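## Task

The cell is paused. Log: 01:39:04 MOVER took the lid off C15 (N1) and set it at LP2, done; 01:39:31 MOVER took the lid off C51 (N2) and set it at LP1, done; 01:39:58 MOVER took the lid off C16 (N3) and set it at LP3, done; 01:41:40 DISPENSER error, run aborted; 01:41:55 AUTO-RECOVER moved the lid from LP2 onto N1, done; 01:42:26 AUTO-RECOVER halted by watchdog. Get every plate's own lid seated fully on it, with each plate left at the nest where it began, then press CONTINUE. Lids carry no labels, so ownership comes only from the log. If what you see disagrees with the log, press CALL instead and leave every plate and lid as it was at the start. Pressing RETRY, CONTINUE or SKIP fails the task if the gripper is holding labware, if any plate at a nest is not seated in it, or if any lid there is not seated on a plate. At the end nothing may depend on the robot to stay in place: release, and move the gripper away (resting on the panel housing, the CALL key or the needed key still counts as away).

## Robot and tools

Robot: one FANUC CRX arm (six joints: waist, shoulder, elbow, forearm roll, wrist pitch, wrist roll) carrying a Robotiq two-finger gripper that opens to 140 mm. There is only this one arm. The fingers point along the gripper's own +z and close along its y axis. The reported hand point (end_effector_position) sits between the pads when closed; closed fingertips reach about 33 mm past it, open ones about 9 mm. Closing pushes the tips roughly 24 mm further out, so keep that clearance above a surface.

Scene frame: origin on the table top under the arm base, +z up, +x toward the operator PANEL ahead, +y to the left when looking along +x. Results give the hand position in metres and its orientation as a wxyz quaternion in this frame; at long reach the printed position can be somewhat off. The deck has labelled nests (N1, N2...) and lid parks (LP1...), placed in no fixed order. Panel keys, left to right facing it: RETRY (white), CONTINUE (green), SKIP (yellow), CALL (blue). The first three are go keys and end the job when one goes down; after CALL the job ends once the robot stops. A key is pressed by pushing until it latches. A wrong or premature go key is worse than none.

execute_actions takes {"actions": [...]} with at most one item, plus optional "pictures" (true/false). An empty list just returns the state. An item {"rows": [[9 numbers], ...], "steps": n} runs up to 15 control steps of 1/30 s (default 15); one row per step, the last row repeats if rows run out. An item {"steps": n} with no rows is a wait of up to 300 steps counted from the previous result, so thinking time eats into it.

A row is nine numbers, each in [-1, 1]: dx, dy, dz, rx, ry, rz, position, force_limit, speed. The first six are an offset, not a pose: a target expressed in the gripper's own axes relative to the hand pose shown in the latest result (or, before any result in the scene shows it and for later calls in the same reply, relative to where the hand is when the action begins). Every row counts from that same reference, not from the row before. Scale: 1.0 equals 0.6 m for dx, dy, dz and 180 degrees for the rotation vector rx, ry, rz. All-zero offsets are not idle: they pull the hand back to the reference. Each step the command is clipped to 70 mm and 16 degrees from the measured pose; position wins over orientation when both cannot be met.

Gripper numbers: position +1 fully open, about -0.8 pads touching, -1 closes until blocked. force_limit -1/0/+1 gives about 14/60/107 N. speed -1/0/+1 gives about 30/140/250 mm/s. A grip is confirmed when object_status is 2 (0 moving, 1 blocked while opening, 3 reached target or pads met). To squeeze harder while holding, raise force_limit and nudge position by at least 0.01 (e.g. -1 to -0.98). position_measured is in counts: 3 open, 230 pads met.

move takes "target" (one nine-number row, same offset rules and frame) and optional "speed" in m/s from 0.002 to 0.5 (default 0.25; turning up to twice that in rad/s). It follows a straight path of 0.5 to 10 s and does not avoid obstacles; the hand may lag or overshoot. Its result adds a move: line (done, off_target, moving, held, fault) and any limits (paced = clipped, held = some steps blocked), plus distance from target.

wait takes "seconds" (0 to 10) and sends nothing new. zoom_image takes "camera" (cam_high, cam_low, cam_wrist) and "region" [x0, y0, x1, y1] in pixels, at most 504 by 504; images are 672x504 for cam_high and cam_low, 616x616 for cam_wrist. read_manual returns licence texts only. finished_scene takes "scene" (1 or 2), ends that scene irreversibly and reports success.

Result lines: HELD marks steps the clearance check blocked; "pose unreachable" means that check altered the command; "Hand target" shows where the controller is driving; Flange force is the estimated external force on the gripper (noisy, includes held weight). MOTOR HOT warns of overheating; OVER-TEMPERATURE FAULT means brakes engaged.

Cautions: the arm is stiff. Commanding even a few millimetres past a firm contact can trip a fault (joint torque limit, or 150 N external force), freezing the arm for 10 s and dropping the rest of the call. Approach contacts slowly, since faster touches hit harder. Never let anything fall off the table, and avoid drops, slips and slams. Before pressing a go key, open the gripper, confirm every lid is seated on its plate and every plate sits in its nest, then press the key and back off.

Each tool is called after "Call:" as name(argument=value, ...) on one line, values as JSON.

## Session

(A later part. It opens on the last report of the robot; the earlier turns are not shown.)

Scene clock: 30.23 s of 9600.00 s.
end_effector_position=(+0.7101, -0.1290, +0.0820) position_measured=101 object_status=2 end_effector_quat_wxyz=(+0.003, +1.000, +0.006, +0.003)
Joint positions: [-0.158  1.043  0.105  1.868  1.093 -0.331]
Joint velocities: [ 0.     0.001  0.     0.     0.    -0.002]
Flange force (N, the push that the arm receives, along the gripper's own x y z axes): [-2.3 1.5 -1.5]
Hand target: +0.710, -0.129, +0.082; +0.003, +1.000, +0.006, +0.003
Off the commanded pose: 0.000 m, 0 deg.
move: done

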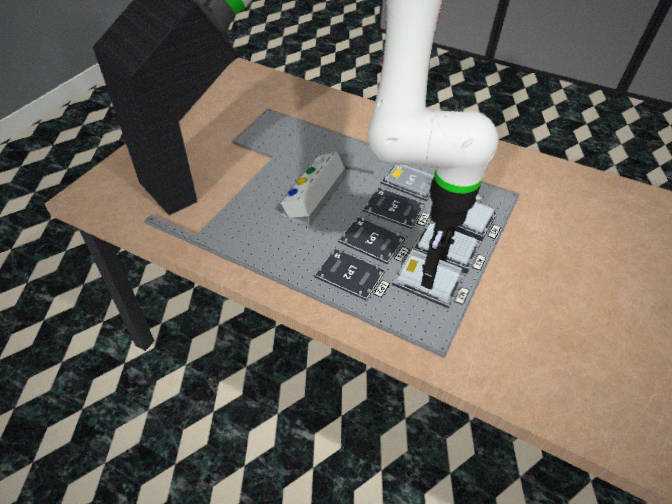

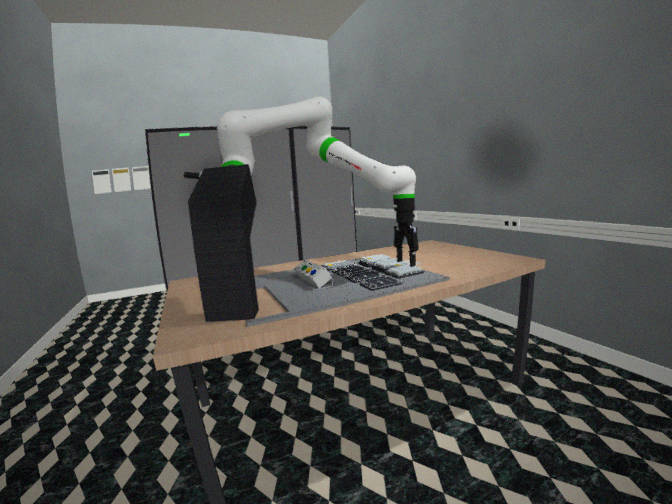

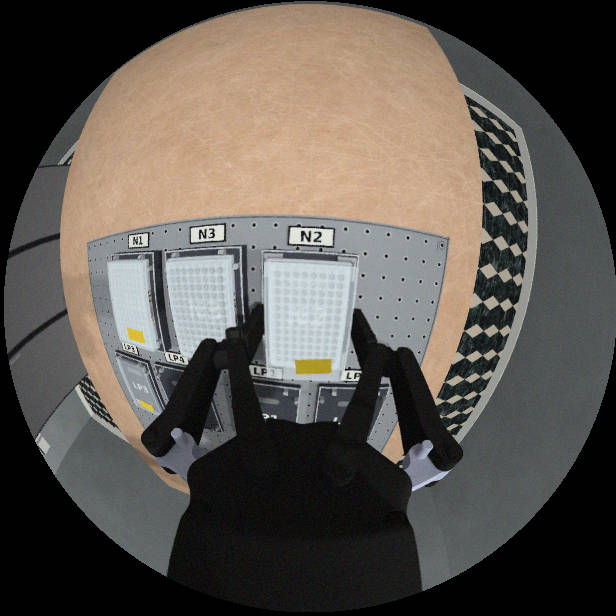

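Labels plausible. Left 1.5 mm, lower.

Call:
move(target=[0.001,-0.0025,0.018,0,0,0,0.18,-1,-1], speed=0.015)

Call:
zoom_image(camera="cam_wrist", region=[240, 240, 380, 400])

Call:
zoom_image(camera="cam_wrist", region=[130, 260, 250, 340])

Scene clock: 33.20 s of 9600.00 s.
end_effector_position=(+0.7108, -0.1275, +0.0712) position_measured=101 object_status=2 end_effector_quat_wxyz=(+0.003, +1.000, +0.006, +0.003)
Joint positions: [-0.142  1.053  0.111  1.855  1.083 -0.331]
Joint velocities: [ 0.001  0.001  0.     0.001 -0.     0.001]
Flange force (N, the push that the arm receives, along the gripper's own x y z axes): [-0.9 2.0 -2.7]
Hand target: +0.711, -0.128, +0.071; +0.003, +1.000, +0.006, +0.003
Off the commanded pose: 0.000 m, 0 deg.
move: done

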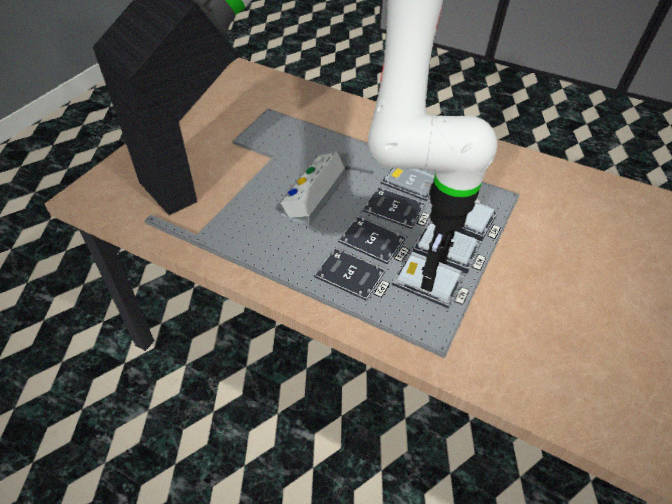

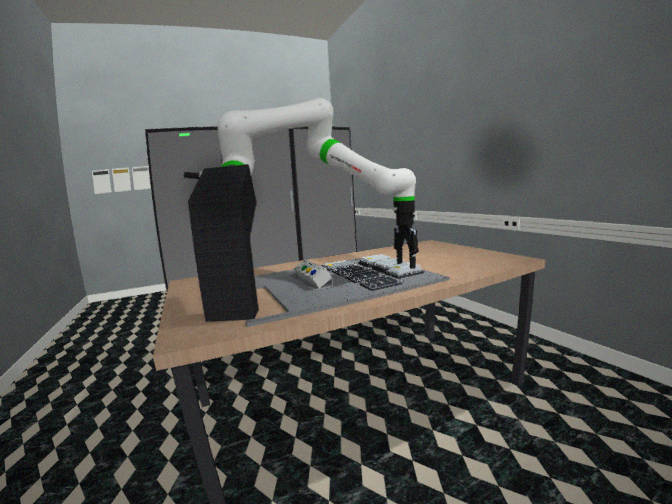

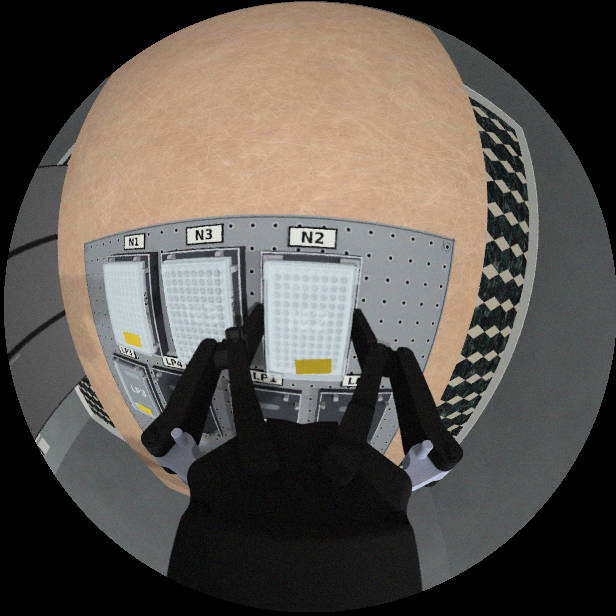

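Region (240, 240, 380, 400) of cam_wrist's 616x616 image, scaled by 3.150, with more detail than that image has; it fills the left 441 columns of this view, and the rest is white.

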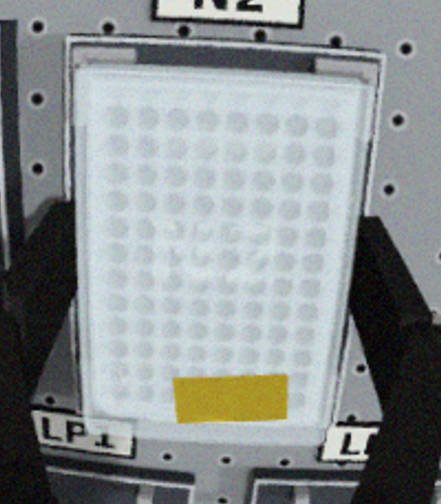

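Region (130, 260, 250, 340) of cam_wrist's 616x616 image, scaled by 4.200, with more detail than that image has.

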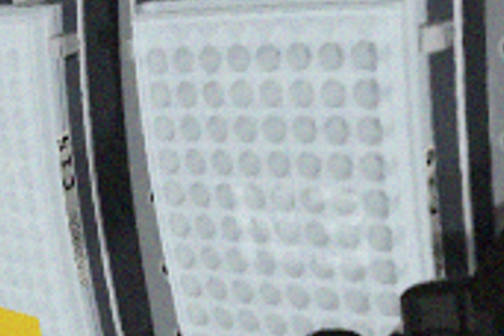

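C15 looks right. Aligned.

Call:
move(target=[0,0,0.012,0,0,0,0.18,-1,-1], speed=0.008)

Call:
zoom_image(camera="cam_wrist", region=[240, 240, 380, 400])

Scene clock: 35.50 s of 9600.00 s.
end_effector_position=(+0.7108, -0.1276, +0.0640) position_measured=101 object_status=2 end_effector_quat_wxyz=(+0.003, +1.000, +0.006, +0.003)
Joint positions: [-0.132  1.061  0.115  1.846  1.076 -0.329]
Joint velocities: [ 0.001 -0.001  0.    -0.001  0.001 -0.001]
Flange force (N, the push that the arm receives, along the gripper's own x y z axes): [-6.7 -0.4 -9.8]
Hand target: +0.711, -0.128, +0.064; +0.003, +1.000, +0.006, +0.003
Off the commanded pose: 0.000 m, 0 deg.
move: done

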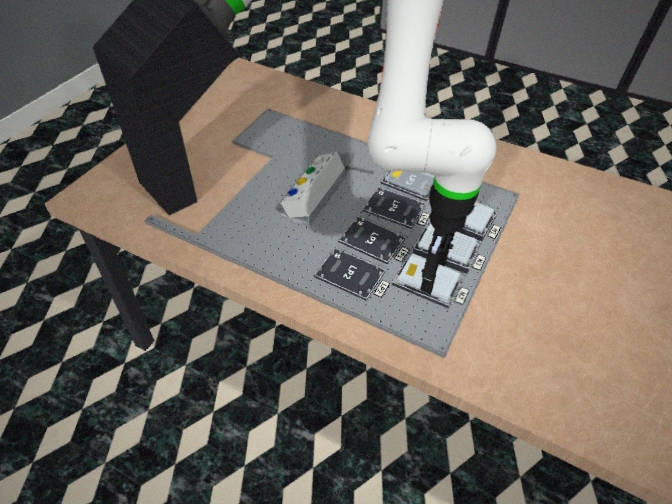

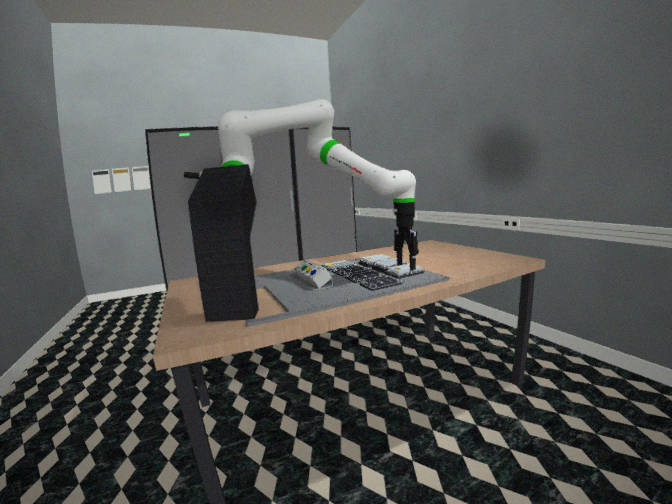

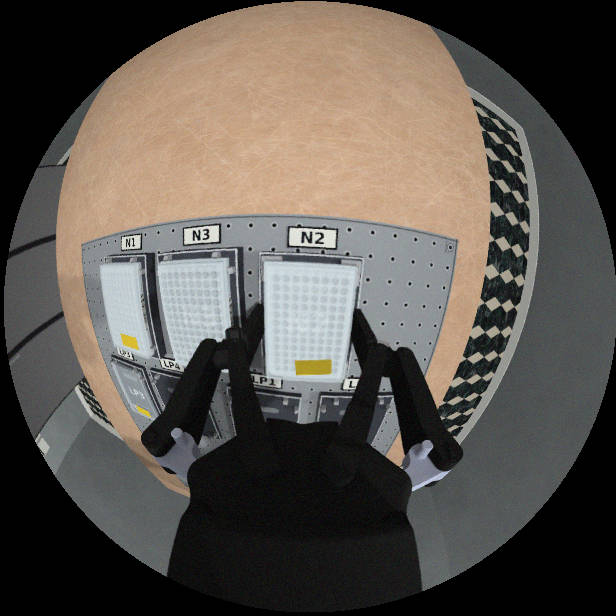

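Region (240, 240, 380, 400) of cam_wrist's 616x616 image, scaled by 3.150, with more detail than that image has; it fills the left 441 columns of this view, and the rest is white.

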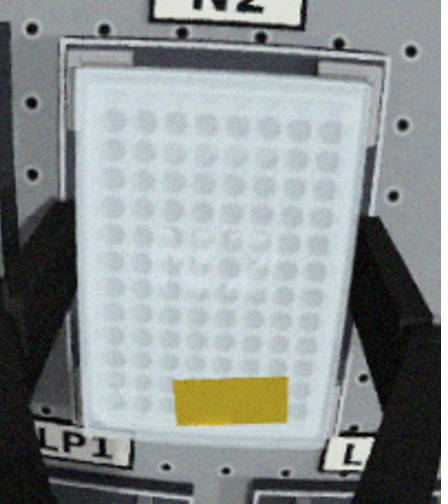

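Call:
move(target=[-0.0028,0,-0.002,0,0,0,0.18,-1,-1], speed=0.005)

Call:
move(target=[0,0,0.006,0,0,0,0.18,-1,-1], speed=0.005)

Call:
zoom_image(camera="cam_wrist", region=[240, 240, 380, 400])

Scene clock: 37.90 s of 9600.00 s.
end_effector_position=(+0.7091, -0.1276, +0.0652) position_measured=101 object_status=2 end_effector_quat_wxyz=(+0.003, +1.000, +0.006, +0.003)
Joint positions: [-0.133  1.057  0.108  1.845  1.076 -0.325]
Joint velocities: [-0.     0.002 -0.    -0.    -0.001 -0.001]
Flange force (N, the push that the arm receives, along the gripper's own x y z axes): [-3.9 -0.4 -4.5]
Hand target: +0.709, -0.128, +0.065; +0.003, +1.000, +0.006, +0.003
Off the commanded pose: 0.000 m, 0 deg.
move: done

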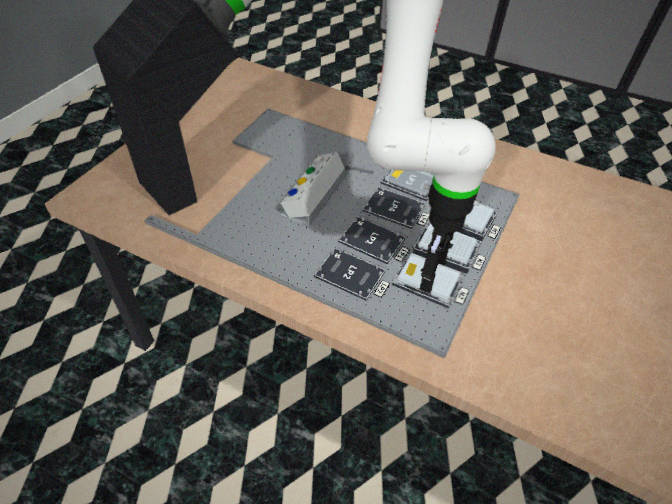

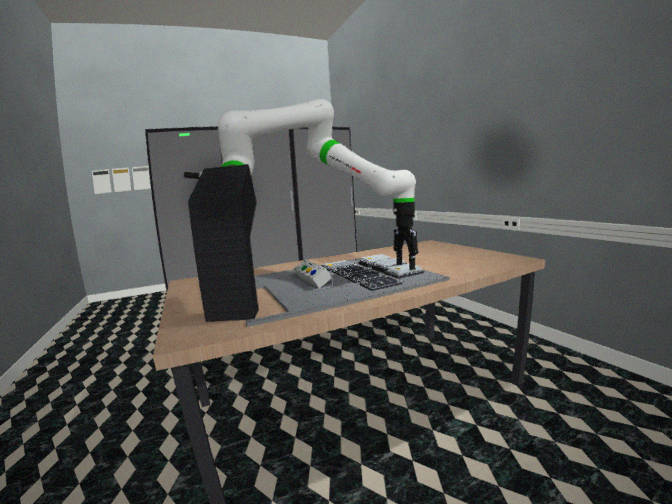

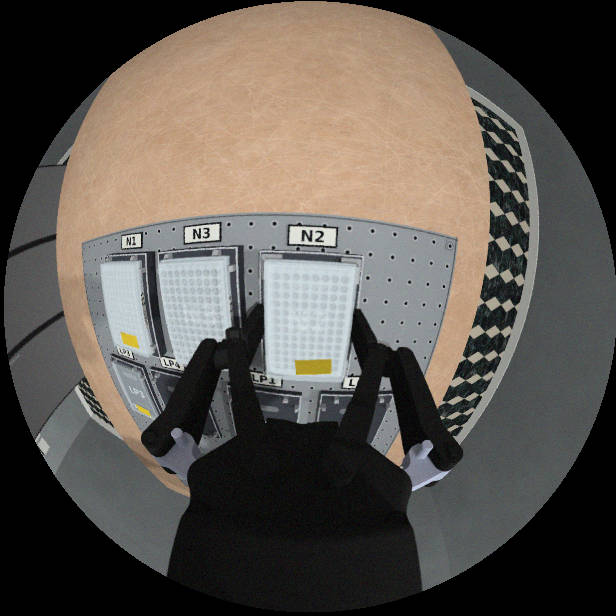

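Scene clock: 38.83 s of 9600.00 s.
end_effector_position=(+0.7092, -0.1276, +0.0617) position_measured=101 object_status=2 end_effector_quat_wxyz=(+0.003, +1.000, +0.006, +0.003)
Joint positions: [-0.128  1.061  0.111  1.84   1.073 -0.324]
Joint velocities: [ 0.     0.    -0.     0.001 -0.     0.001]
Flange force (N, the push that the arm receives, along the gripper's own x y z axes): [-5.2 -0.3 -21.7]
Hand target: +0.709, -0.128, +0.062; +0.003, +1.000, +0.006, +0.003
Off the commanded pose: 0.000 m, 0 deg.
move: done

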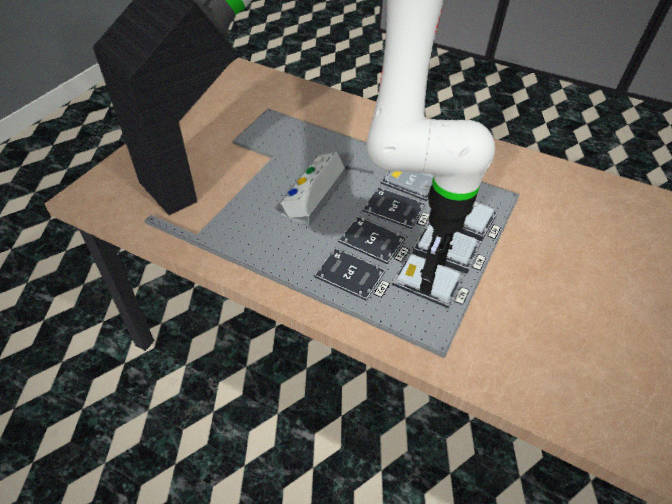

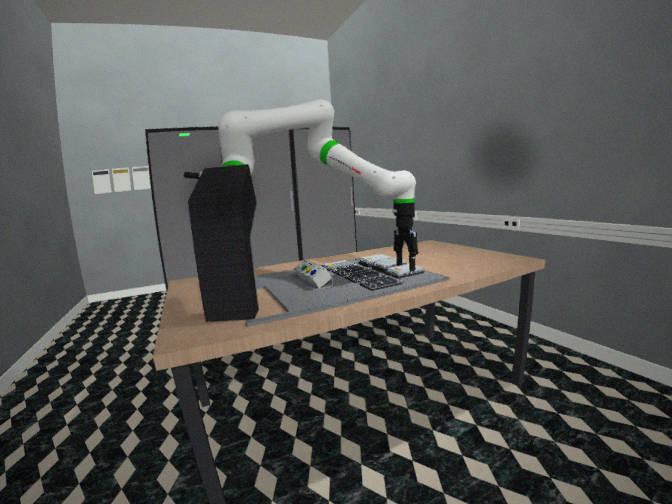

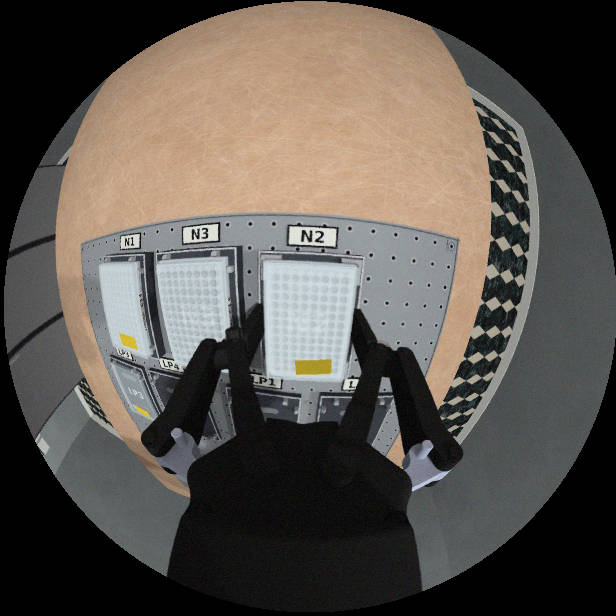

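Region (240, 240, 380, 400) of cam_wrist's 616x616 image, scaled by 3.150, with more detail than that image has; it fills the left 441 columns of this view, and the rest is white.

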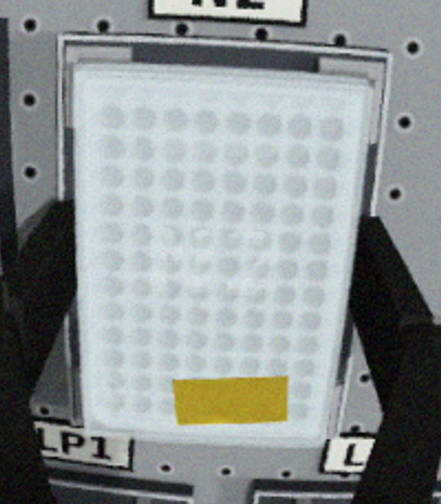

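Call:
move(target=[0,0,0,0,0,0,0.4,-1,-1])

Call:
move(target=[0,0,-0.06,0,0,0,0.4,-1,-1], speed=0.1)

Call:
zoom_image(camera="cam_high", region=[380, 230, 480, 320])

Call:
zoom_image(camera="cam_low", region=[350, 245, 440, 290])

Call:
zoom_image(camera="cam_wrist", region=[240, 230, 380, 390])

Scene clock: 41.67 s of 9600.00 s.
end_effector_position=(+0.7092, -0.1276, +0.0616) position_measured=78 object_status=3 end_effector_quat_wxyz=(+0.003, +1.000, +0.006, +0.003)
Joint positions: [-0.128  1.061  0.111  1.84   1.073 -0.324]
Joint velocities: [-0.001 -0.     0.    -0.001  0.002 -0.   ]
Flange force (N, the push that the arm receives, along the gripper's own x y z axes): [-0.8 1.9 -3.7]
Hand target: +0.709, -0.128, +0.062; +0.003, +1.000, +0.006, +0.003
Off the commanded pose: 0.000 m, 0 deg.
move: done

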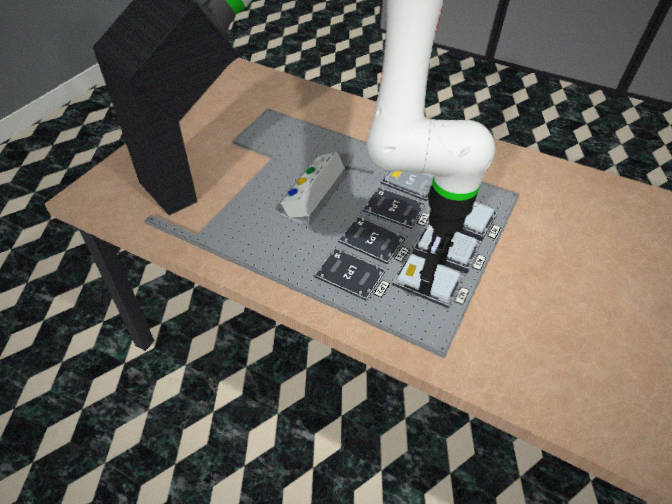

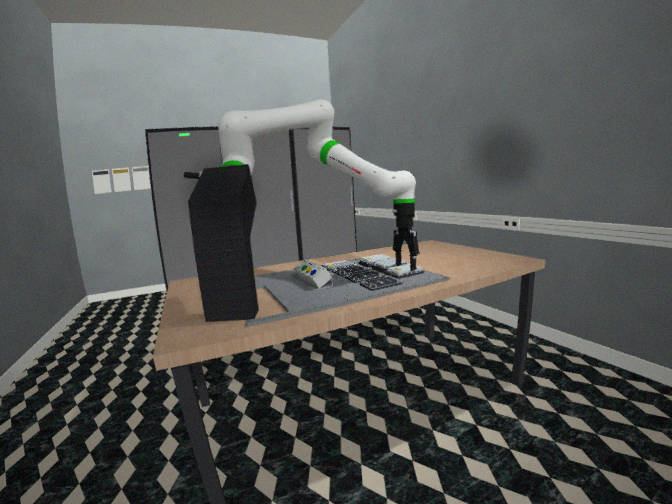

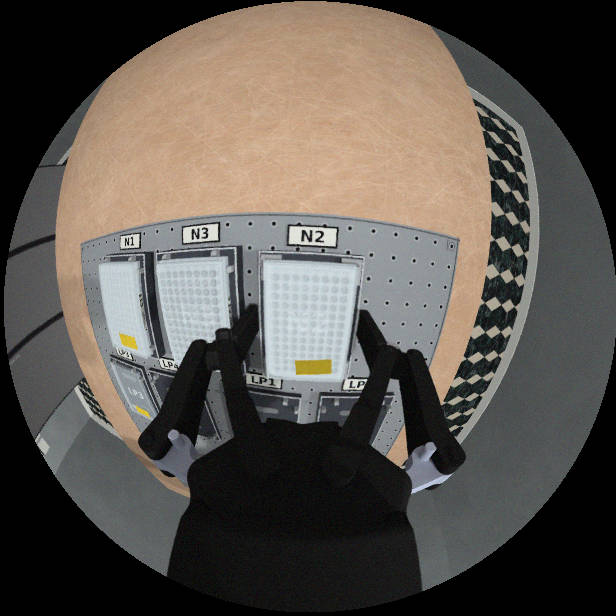

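Scene clock: 42.43 s of 9600.00 s.
end_effector_position=(+0.7090, -0.1275, +0.0976) position_measured=78 object_status=3 end_effector_quat_wxyz=(+0.003, +1.000, +0.006, +0.003)
Joint positions: [-0.18   1.023  0.091  1.886  1.107 -0.334]
Joint velocities: [-0.     0.002  0.    -0.    -0.001 -0.001]
Flange force (N, the push that the arm receives, along the gripper's own x y z axes): [-2.1 0.3 -2.8]
Hand target: +0.709, -0.127, +0.098; +0.003, +1.000, +0.006, +0.003
Off the commanded pose: 0.000 m, 0 deg.
move: done

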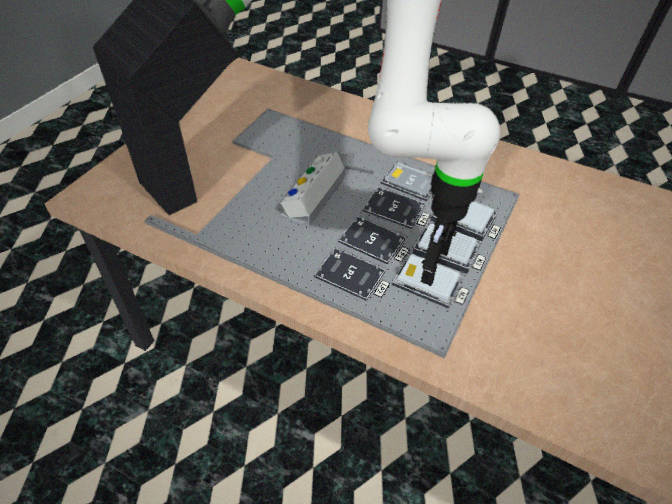

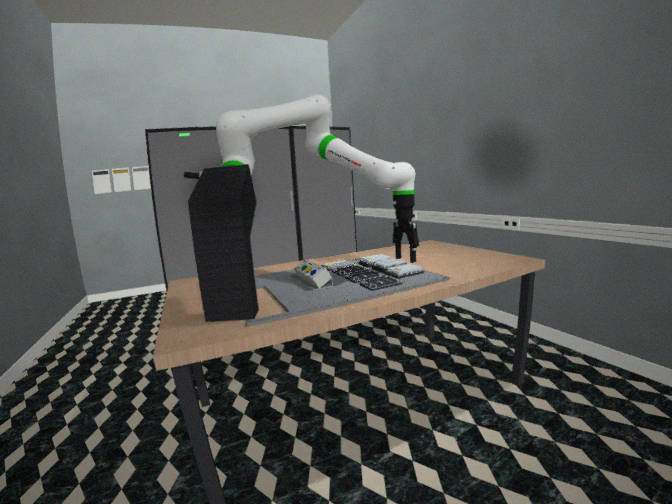

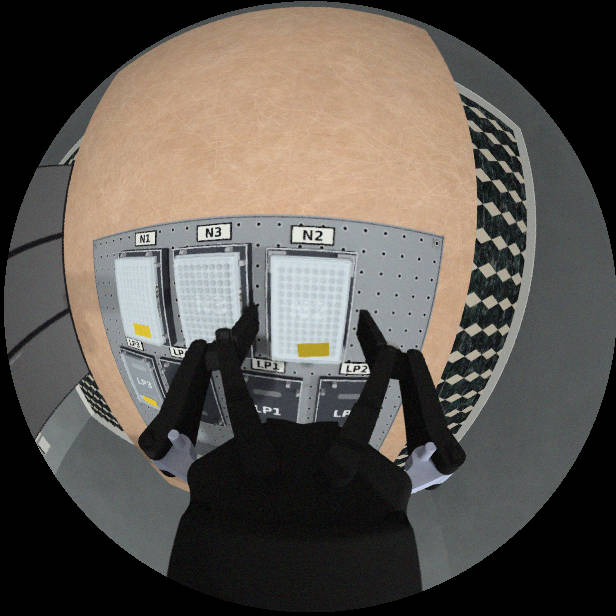

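Region (380, 230, 480, 320) of cam_high's 672x504 image, scaled by 5.040, with more detail than that image has; it fills the top 454 rows of this view, and the rest is white.

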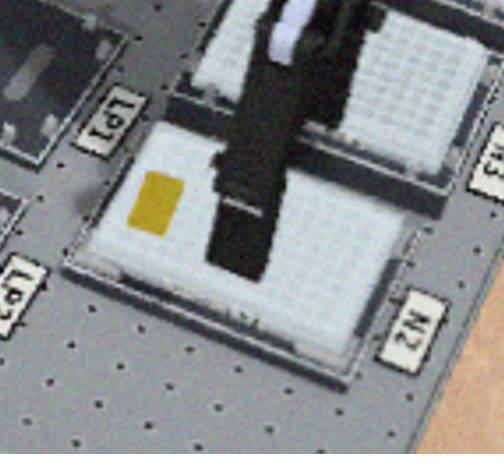

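Region (350, 245, 440, 290) of cam_low's 672x504 image, scaled by 5.600, with more detail than that image has.

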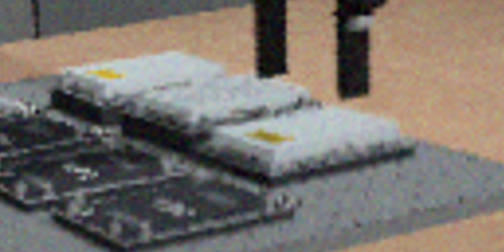

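Region (240, 230, 380, 390) of cam_wrist's 616x616 image, scaled by 3.150, with more detail than that image has; it fills the left 441 columns of this view, and the rest is white.

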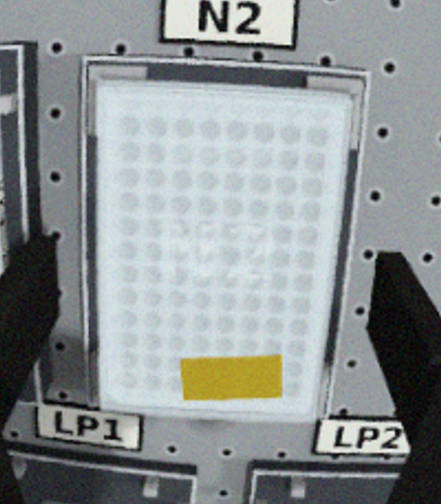

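Call:
move(target=[-0.295,-0.53,0,0,0,0.004,0.4,-1,-1])

Call:
move(target=[0,0,0.045,0,0,0,0.4,-1,-1], speed=0.08)

Call:
zoom_image(camera="cam_wrist", region=[210, 220, 410, 400])

Call:
zoom_image(camera="cam_wrist", region=[300, 80, 550, 270])

Scene clock: 47.07 s of 9600.00 s.
end_effector_position=(+0.5275, +0.1881, +0.0956) position_measured=78 object_status=3 end_effector_quat_wxyz=(+0.003, +1.000, -0.001, +0.003)
Joint positions: [ 0.19   0.237 -0.687  1.62   0.891 -0.404]
Joint velocities: [ 0.001 -0.002 -0.     0.     0.001  0.003]
Flange force (N, the push that the arm receives, along the gripper's own x y z axes): [-2.3 2.3 -4.5]
Hand target: +0.527, +0.188, +0.096; +0.003, +1.000, -0.001, +0.003
Off the commanded pose: 0.002 m, 0 deg.
move: done

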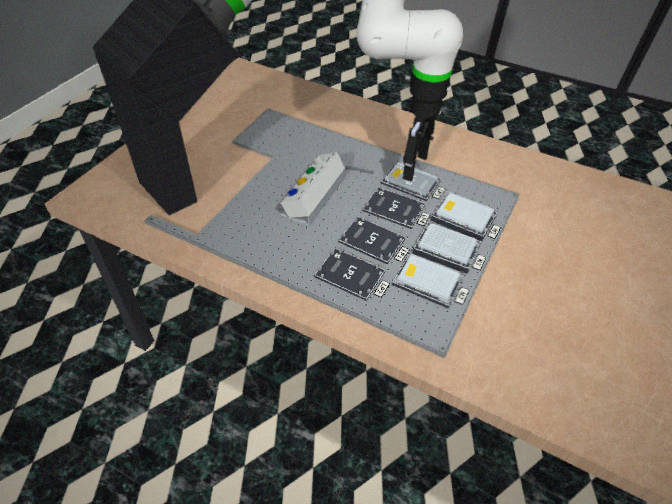

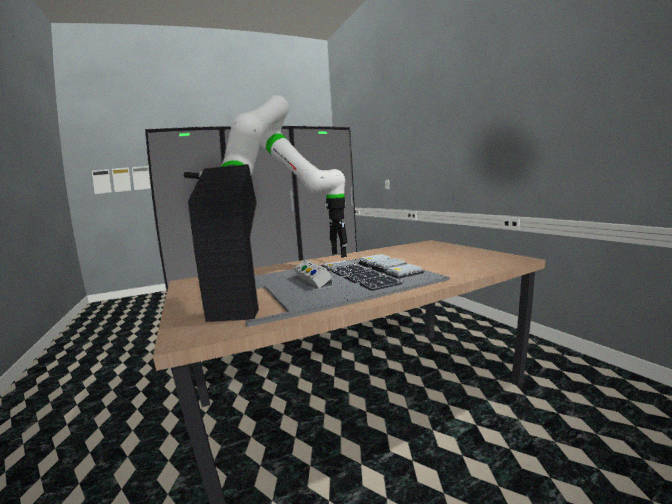

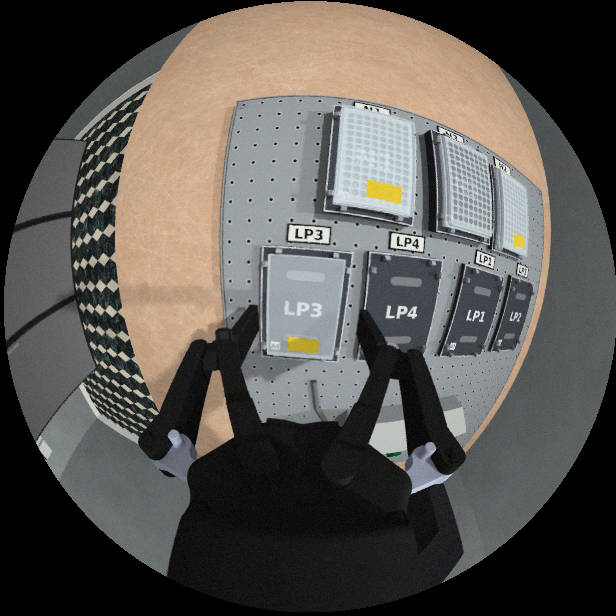

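Scene clock: 47.83 s of 9600.00 s.
end_effector_position=(+0.5276, +0.1880, +0.0686) position_measured=78 object_status=3 end_effector_quat_wxyz=(+0.003, +1.000, -0.001, +0.003)
Joint positions: [ 0.256  0.28  -0.67   1.545  0.852 -0.369]
Joint velocities: [0.    0.    0.    0.    0.001 0.   ]
Flange force (N, the push that the arm receives, along the gripper's own x y z axes): [-1.0 1.4 -3.7]
Hand target: +0.528, +0.188, +0.069; +0.003, +1.000, -0.001, +0.003
Off the commanded pose: 0.000 m, 0 deg.
move: done

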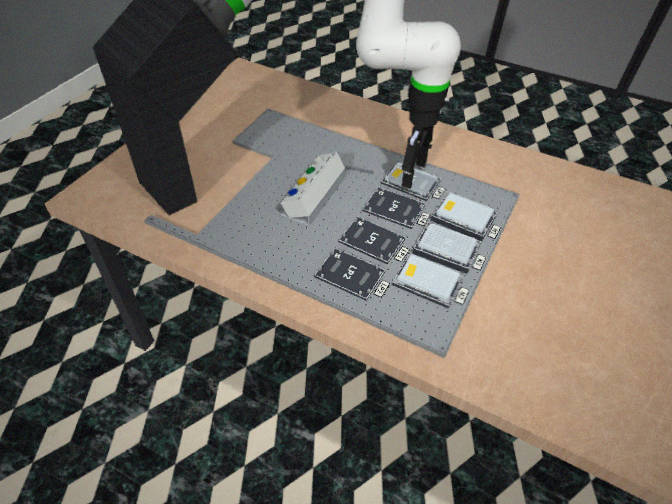

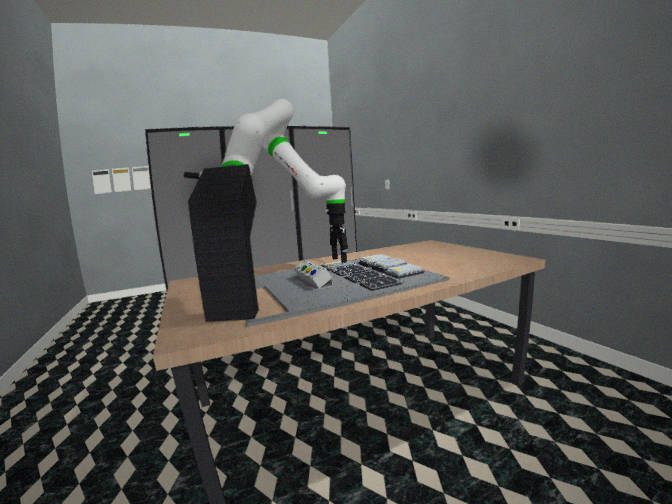

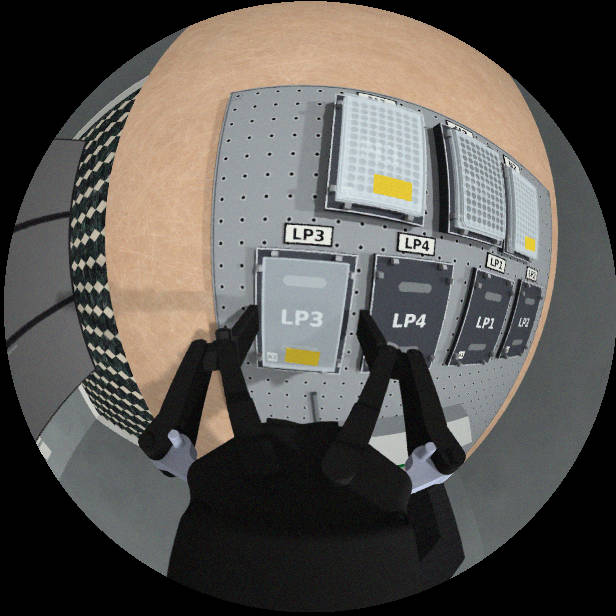

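Region (210, 220, 410, 400) of cam_wrist's 616x616 image, scaled by 2.520, with more detail than that image has; it fills the top 454 rows of this view, and the rest is white.

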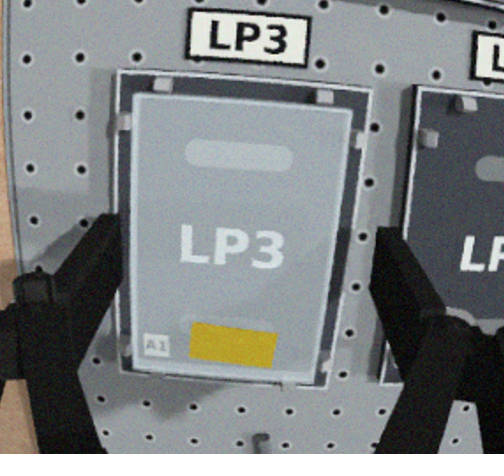

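Region (300, 80, 550, 270) of cam_wrist's 616x616 image, scaled by 2.016, with more detail than that image has; it fills the top 383 rows of this view, and the rest is white.

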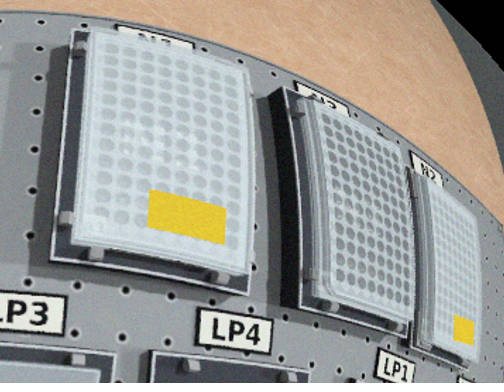

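Call:
move(target=[0,-0.0095,0.026,0,0,0.006,0.36,-1,-1], speed=0.02)

Call:
move(target=[0,0,0,0,0,0,0.18,-1,-1])

Call:
zoom_image(camera="cam_wrist", region=[210, 220, 410, 400])

Scene clock: 51.13 s of 9600.00 s.
end_effector_position=(+0.5276, +0.1936, +0.0530) position_measured=84 object_status=3 end_effector_quat_wxyz=(+0.003, +1.000, -0.010, +0.003)
Joint positions: [ 0.299  0.298 -0.656  1.505  0.828 -0.381]
Joint velocities: [ 0.001  0.001  0.     0.001  0.    -0.001]
Flange force (N, the push that the arm receives, along the gripper's own x y z axes): [-1.1 2.3 -5.3]
Hand target: +0.528, +0.194, +0.053; +0.003, +1.000, -0.010, +0.003
Off the commanded pose: 0.000 m, 0 deg.
move: done

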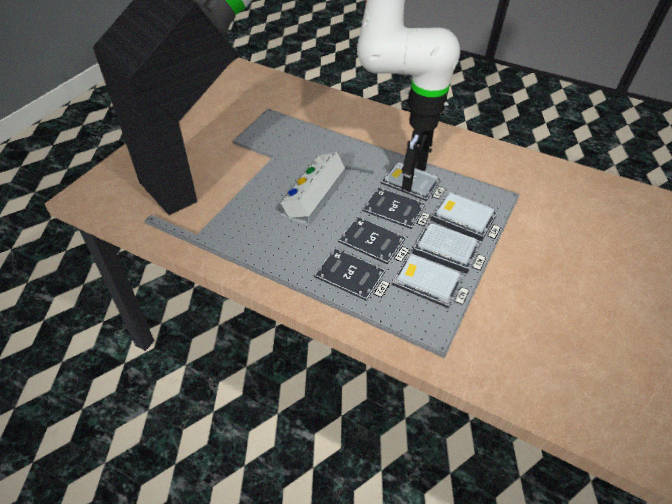

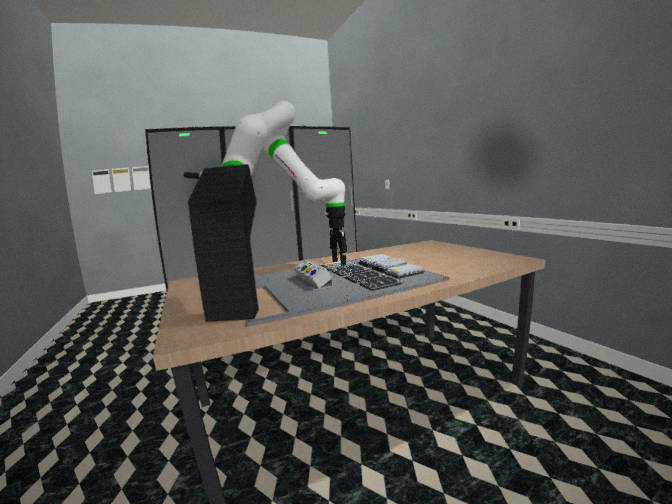

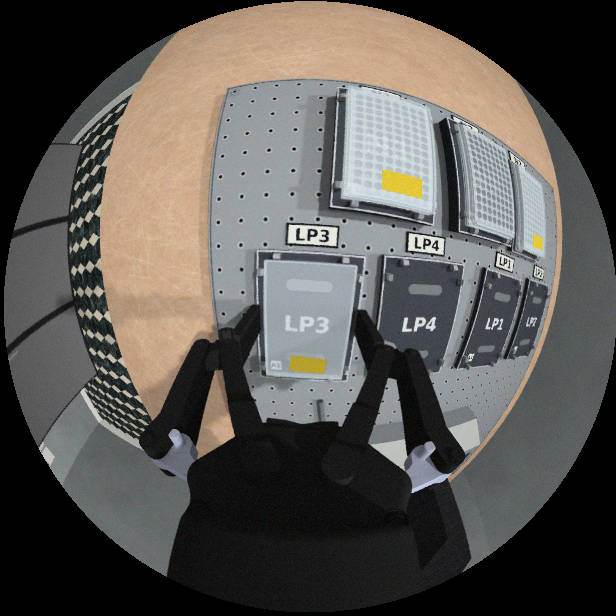

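Scene clock: 51.70 s of 9600.00 s.
end_effector_position=(+0.5277, +0.1937, +0.0530) position_measured=100 object_status=2 end_effector_quat_wxyz=(+0.003, +1.000, -0.010, +0.003)
Joint positions: [ 0.299  0.298 -0.656  1.505  0.827 -0.381]
Joint velocities: [-0.    -0.    -0.     0.001 -0.     0.   ]
Flange force (N, the push that the arm receives, along the gripper's own x y z axes): [-6.6 -1.7 -15.8]
Hand target: +0.528, +0.194, +0.053; +0.003, +1.000, -0.010, +0.003
Off the commanded pose: 0.000 m, 0 deg.
move: done

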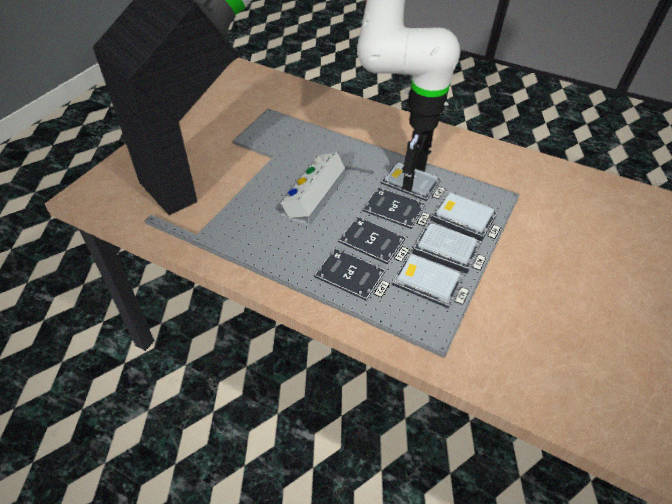

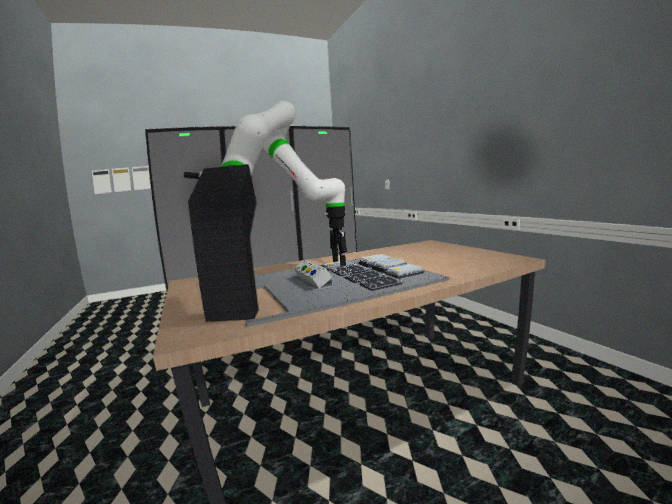

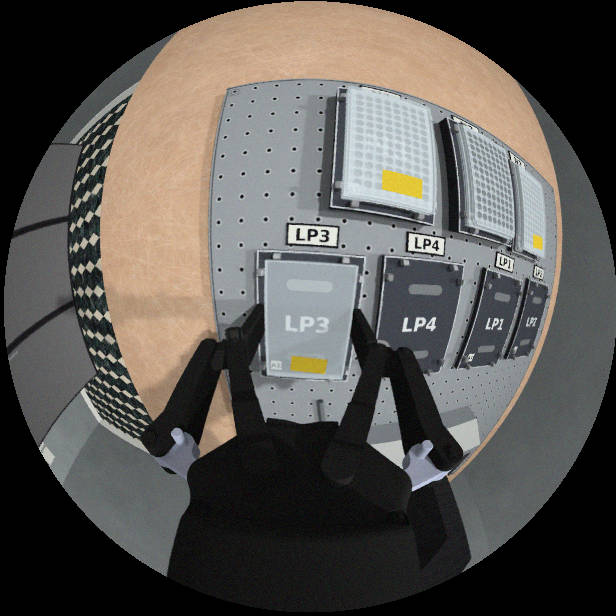

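Region (210, 220, 410, 400) of cam_wrist's 616x616 image, scaled by 2.520, with more detail than that image has; it fills the top 454 rows of this view, and the rest is white.

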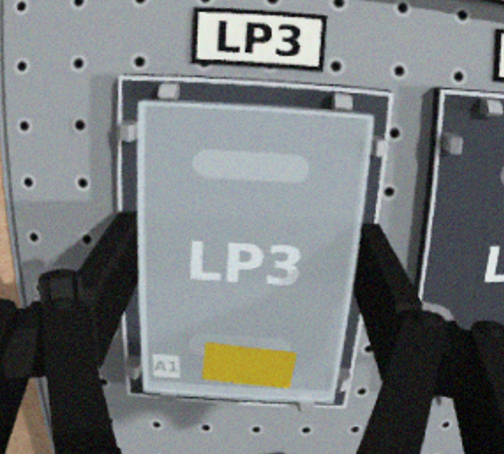

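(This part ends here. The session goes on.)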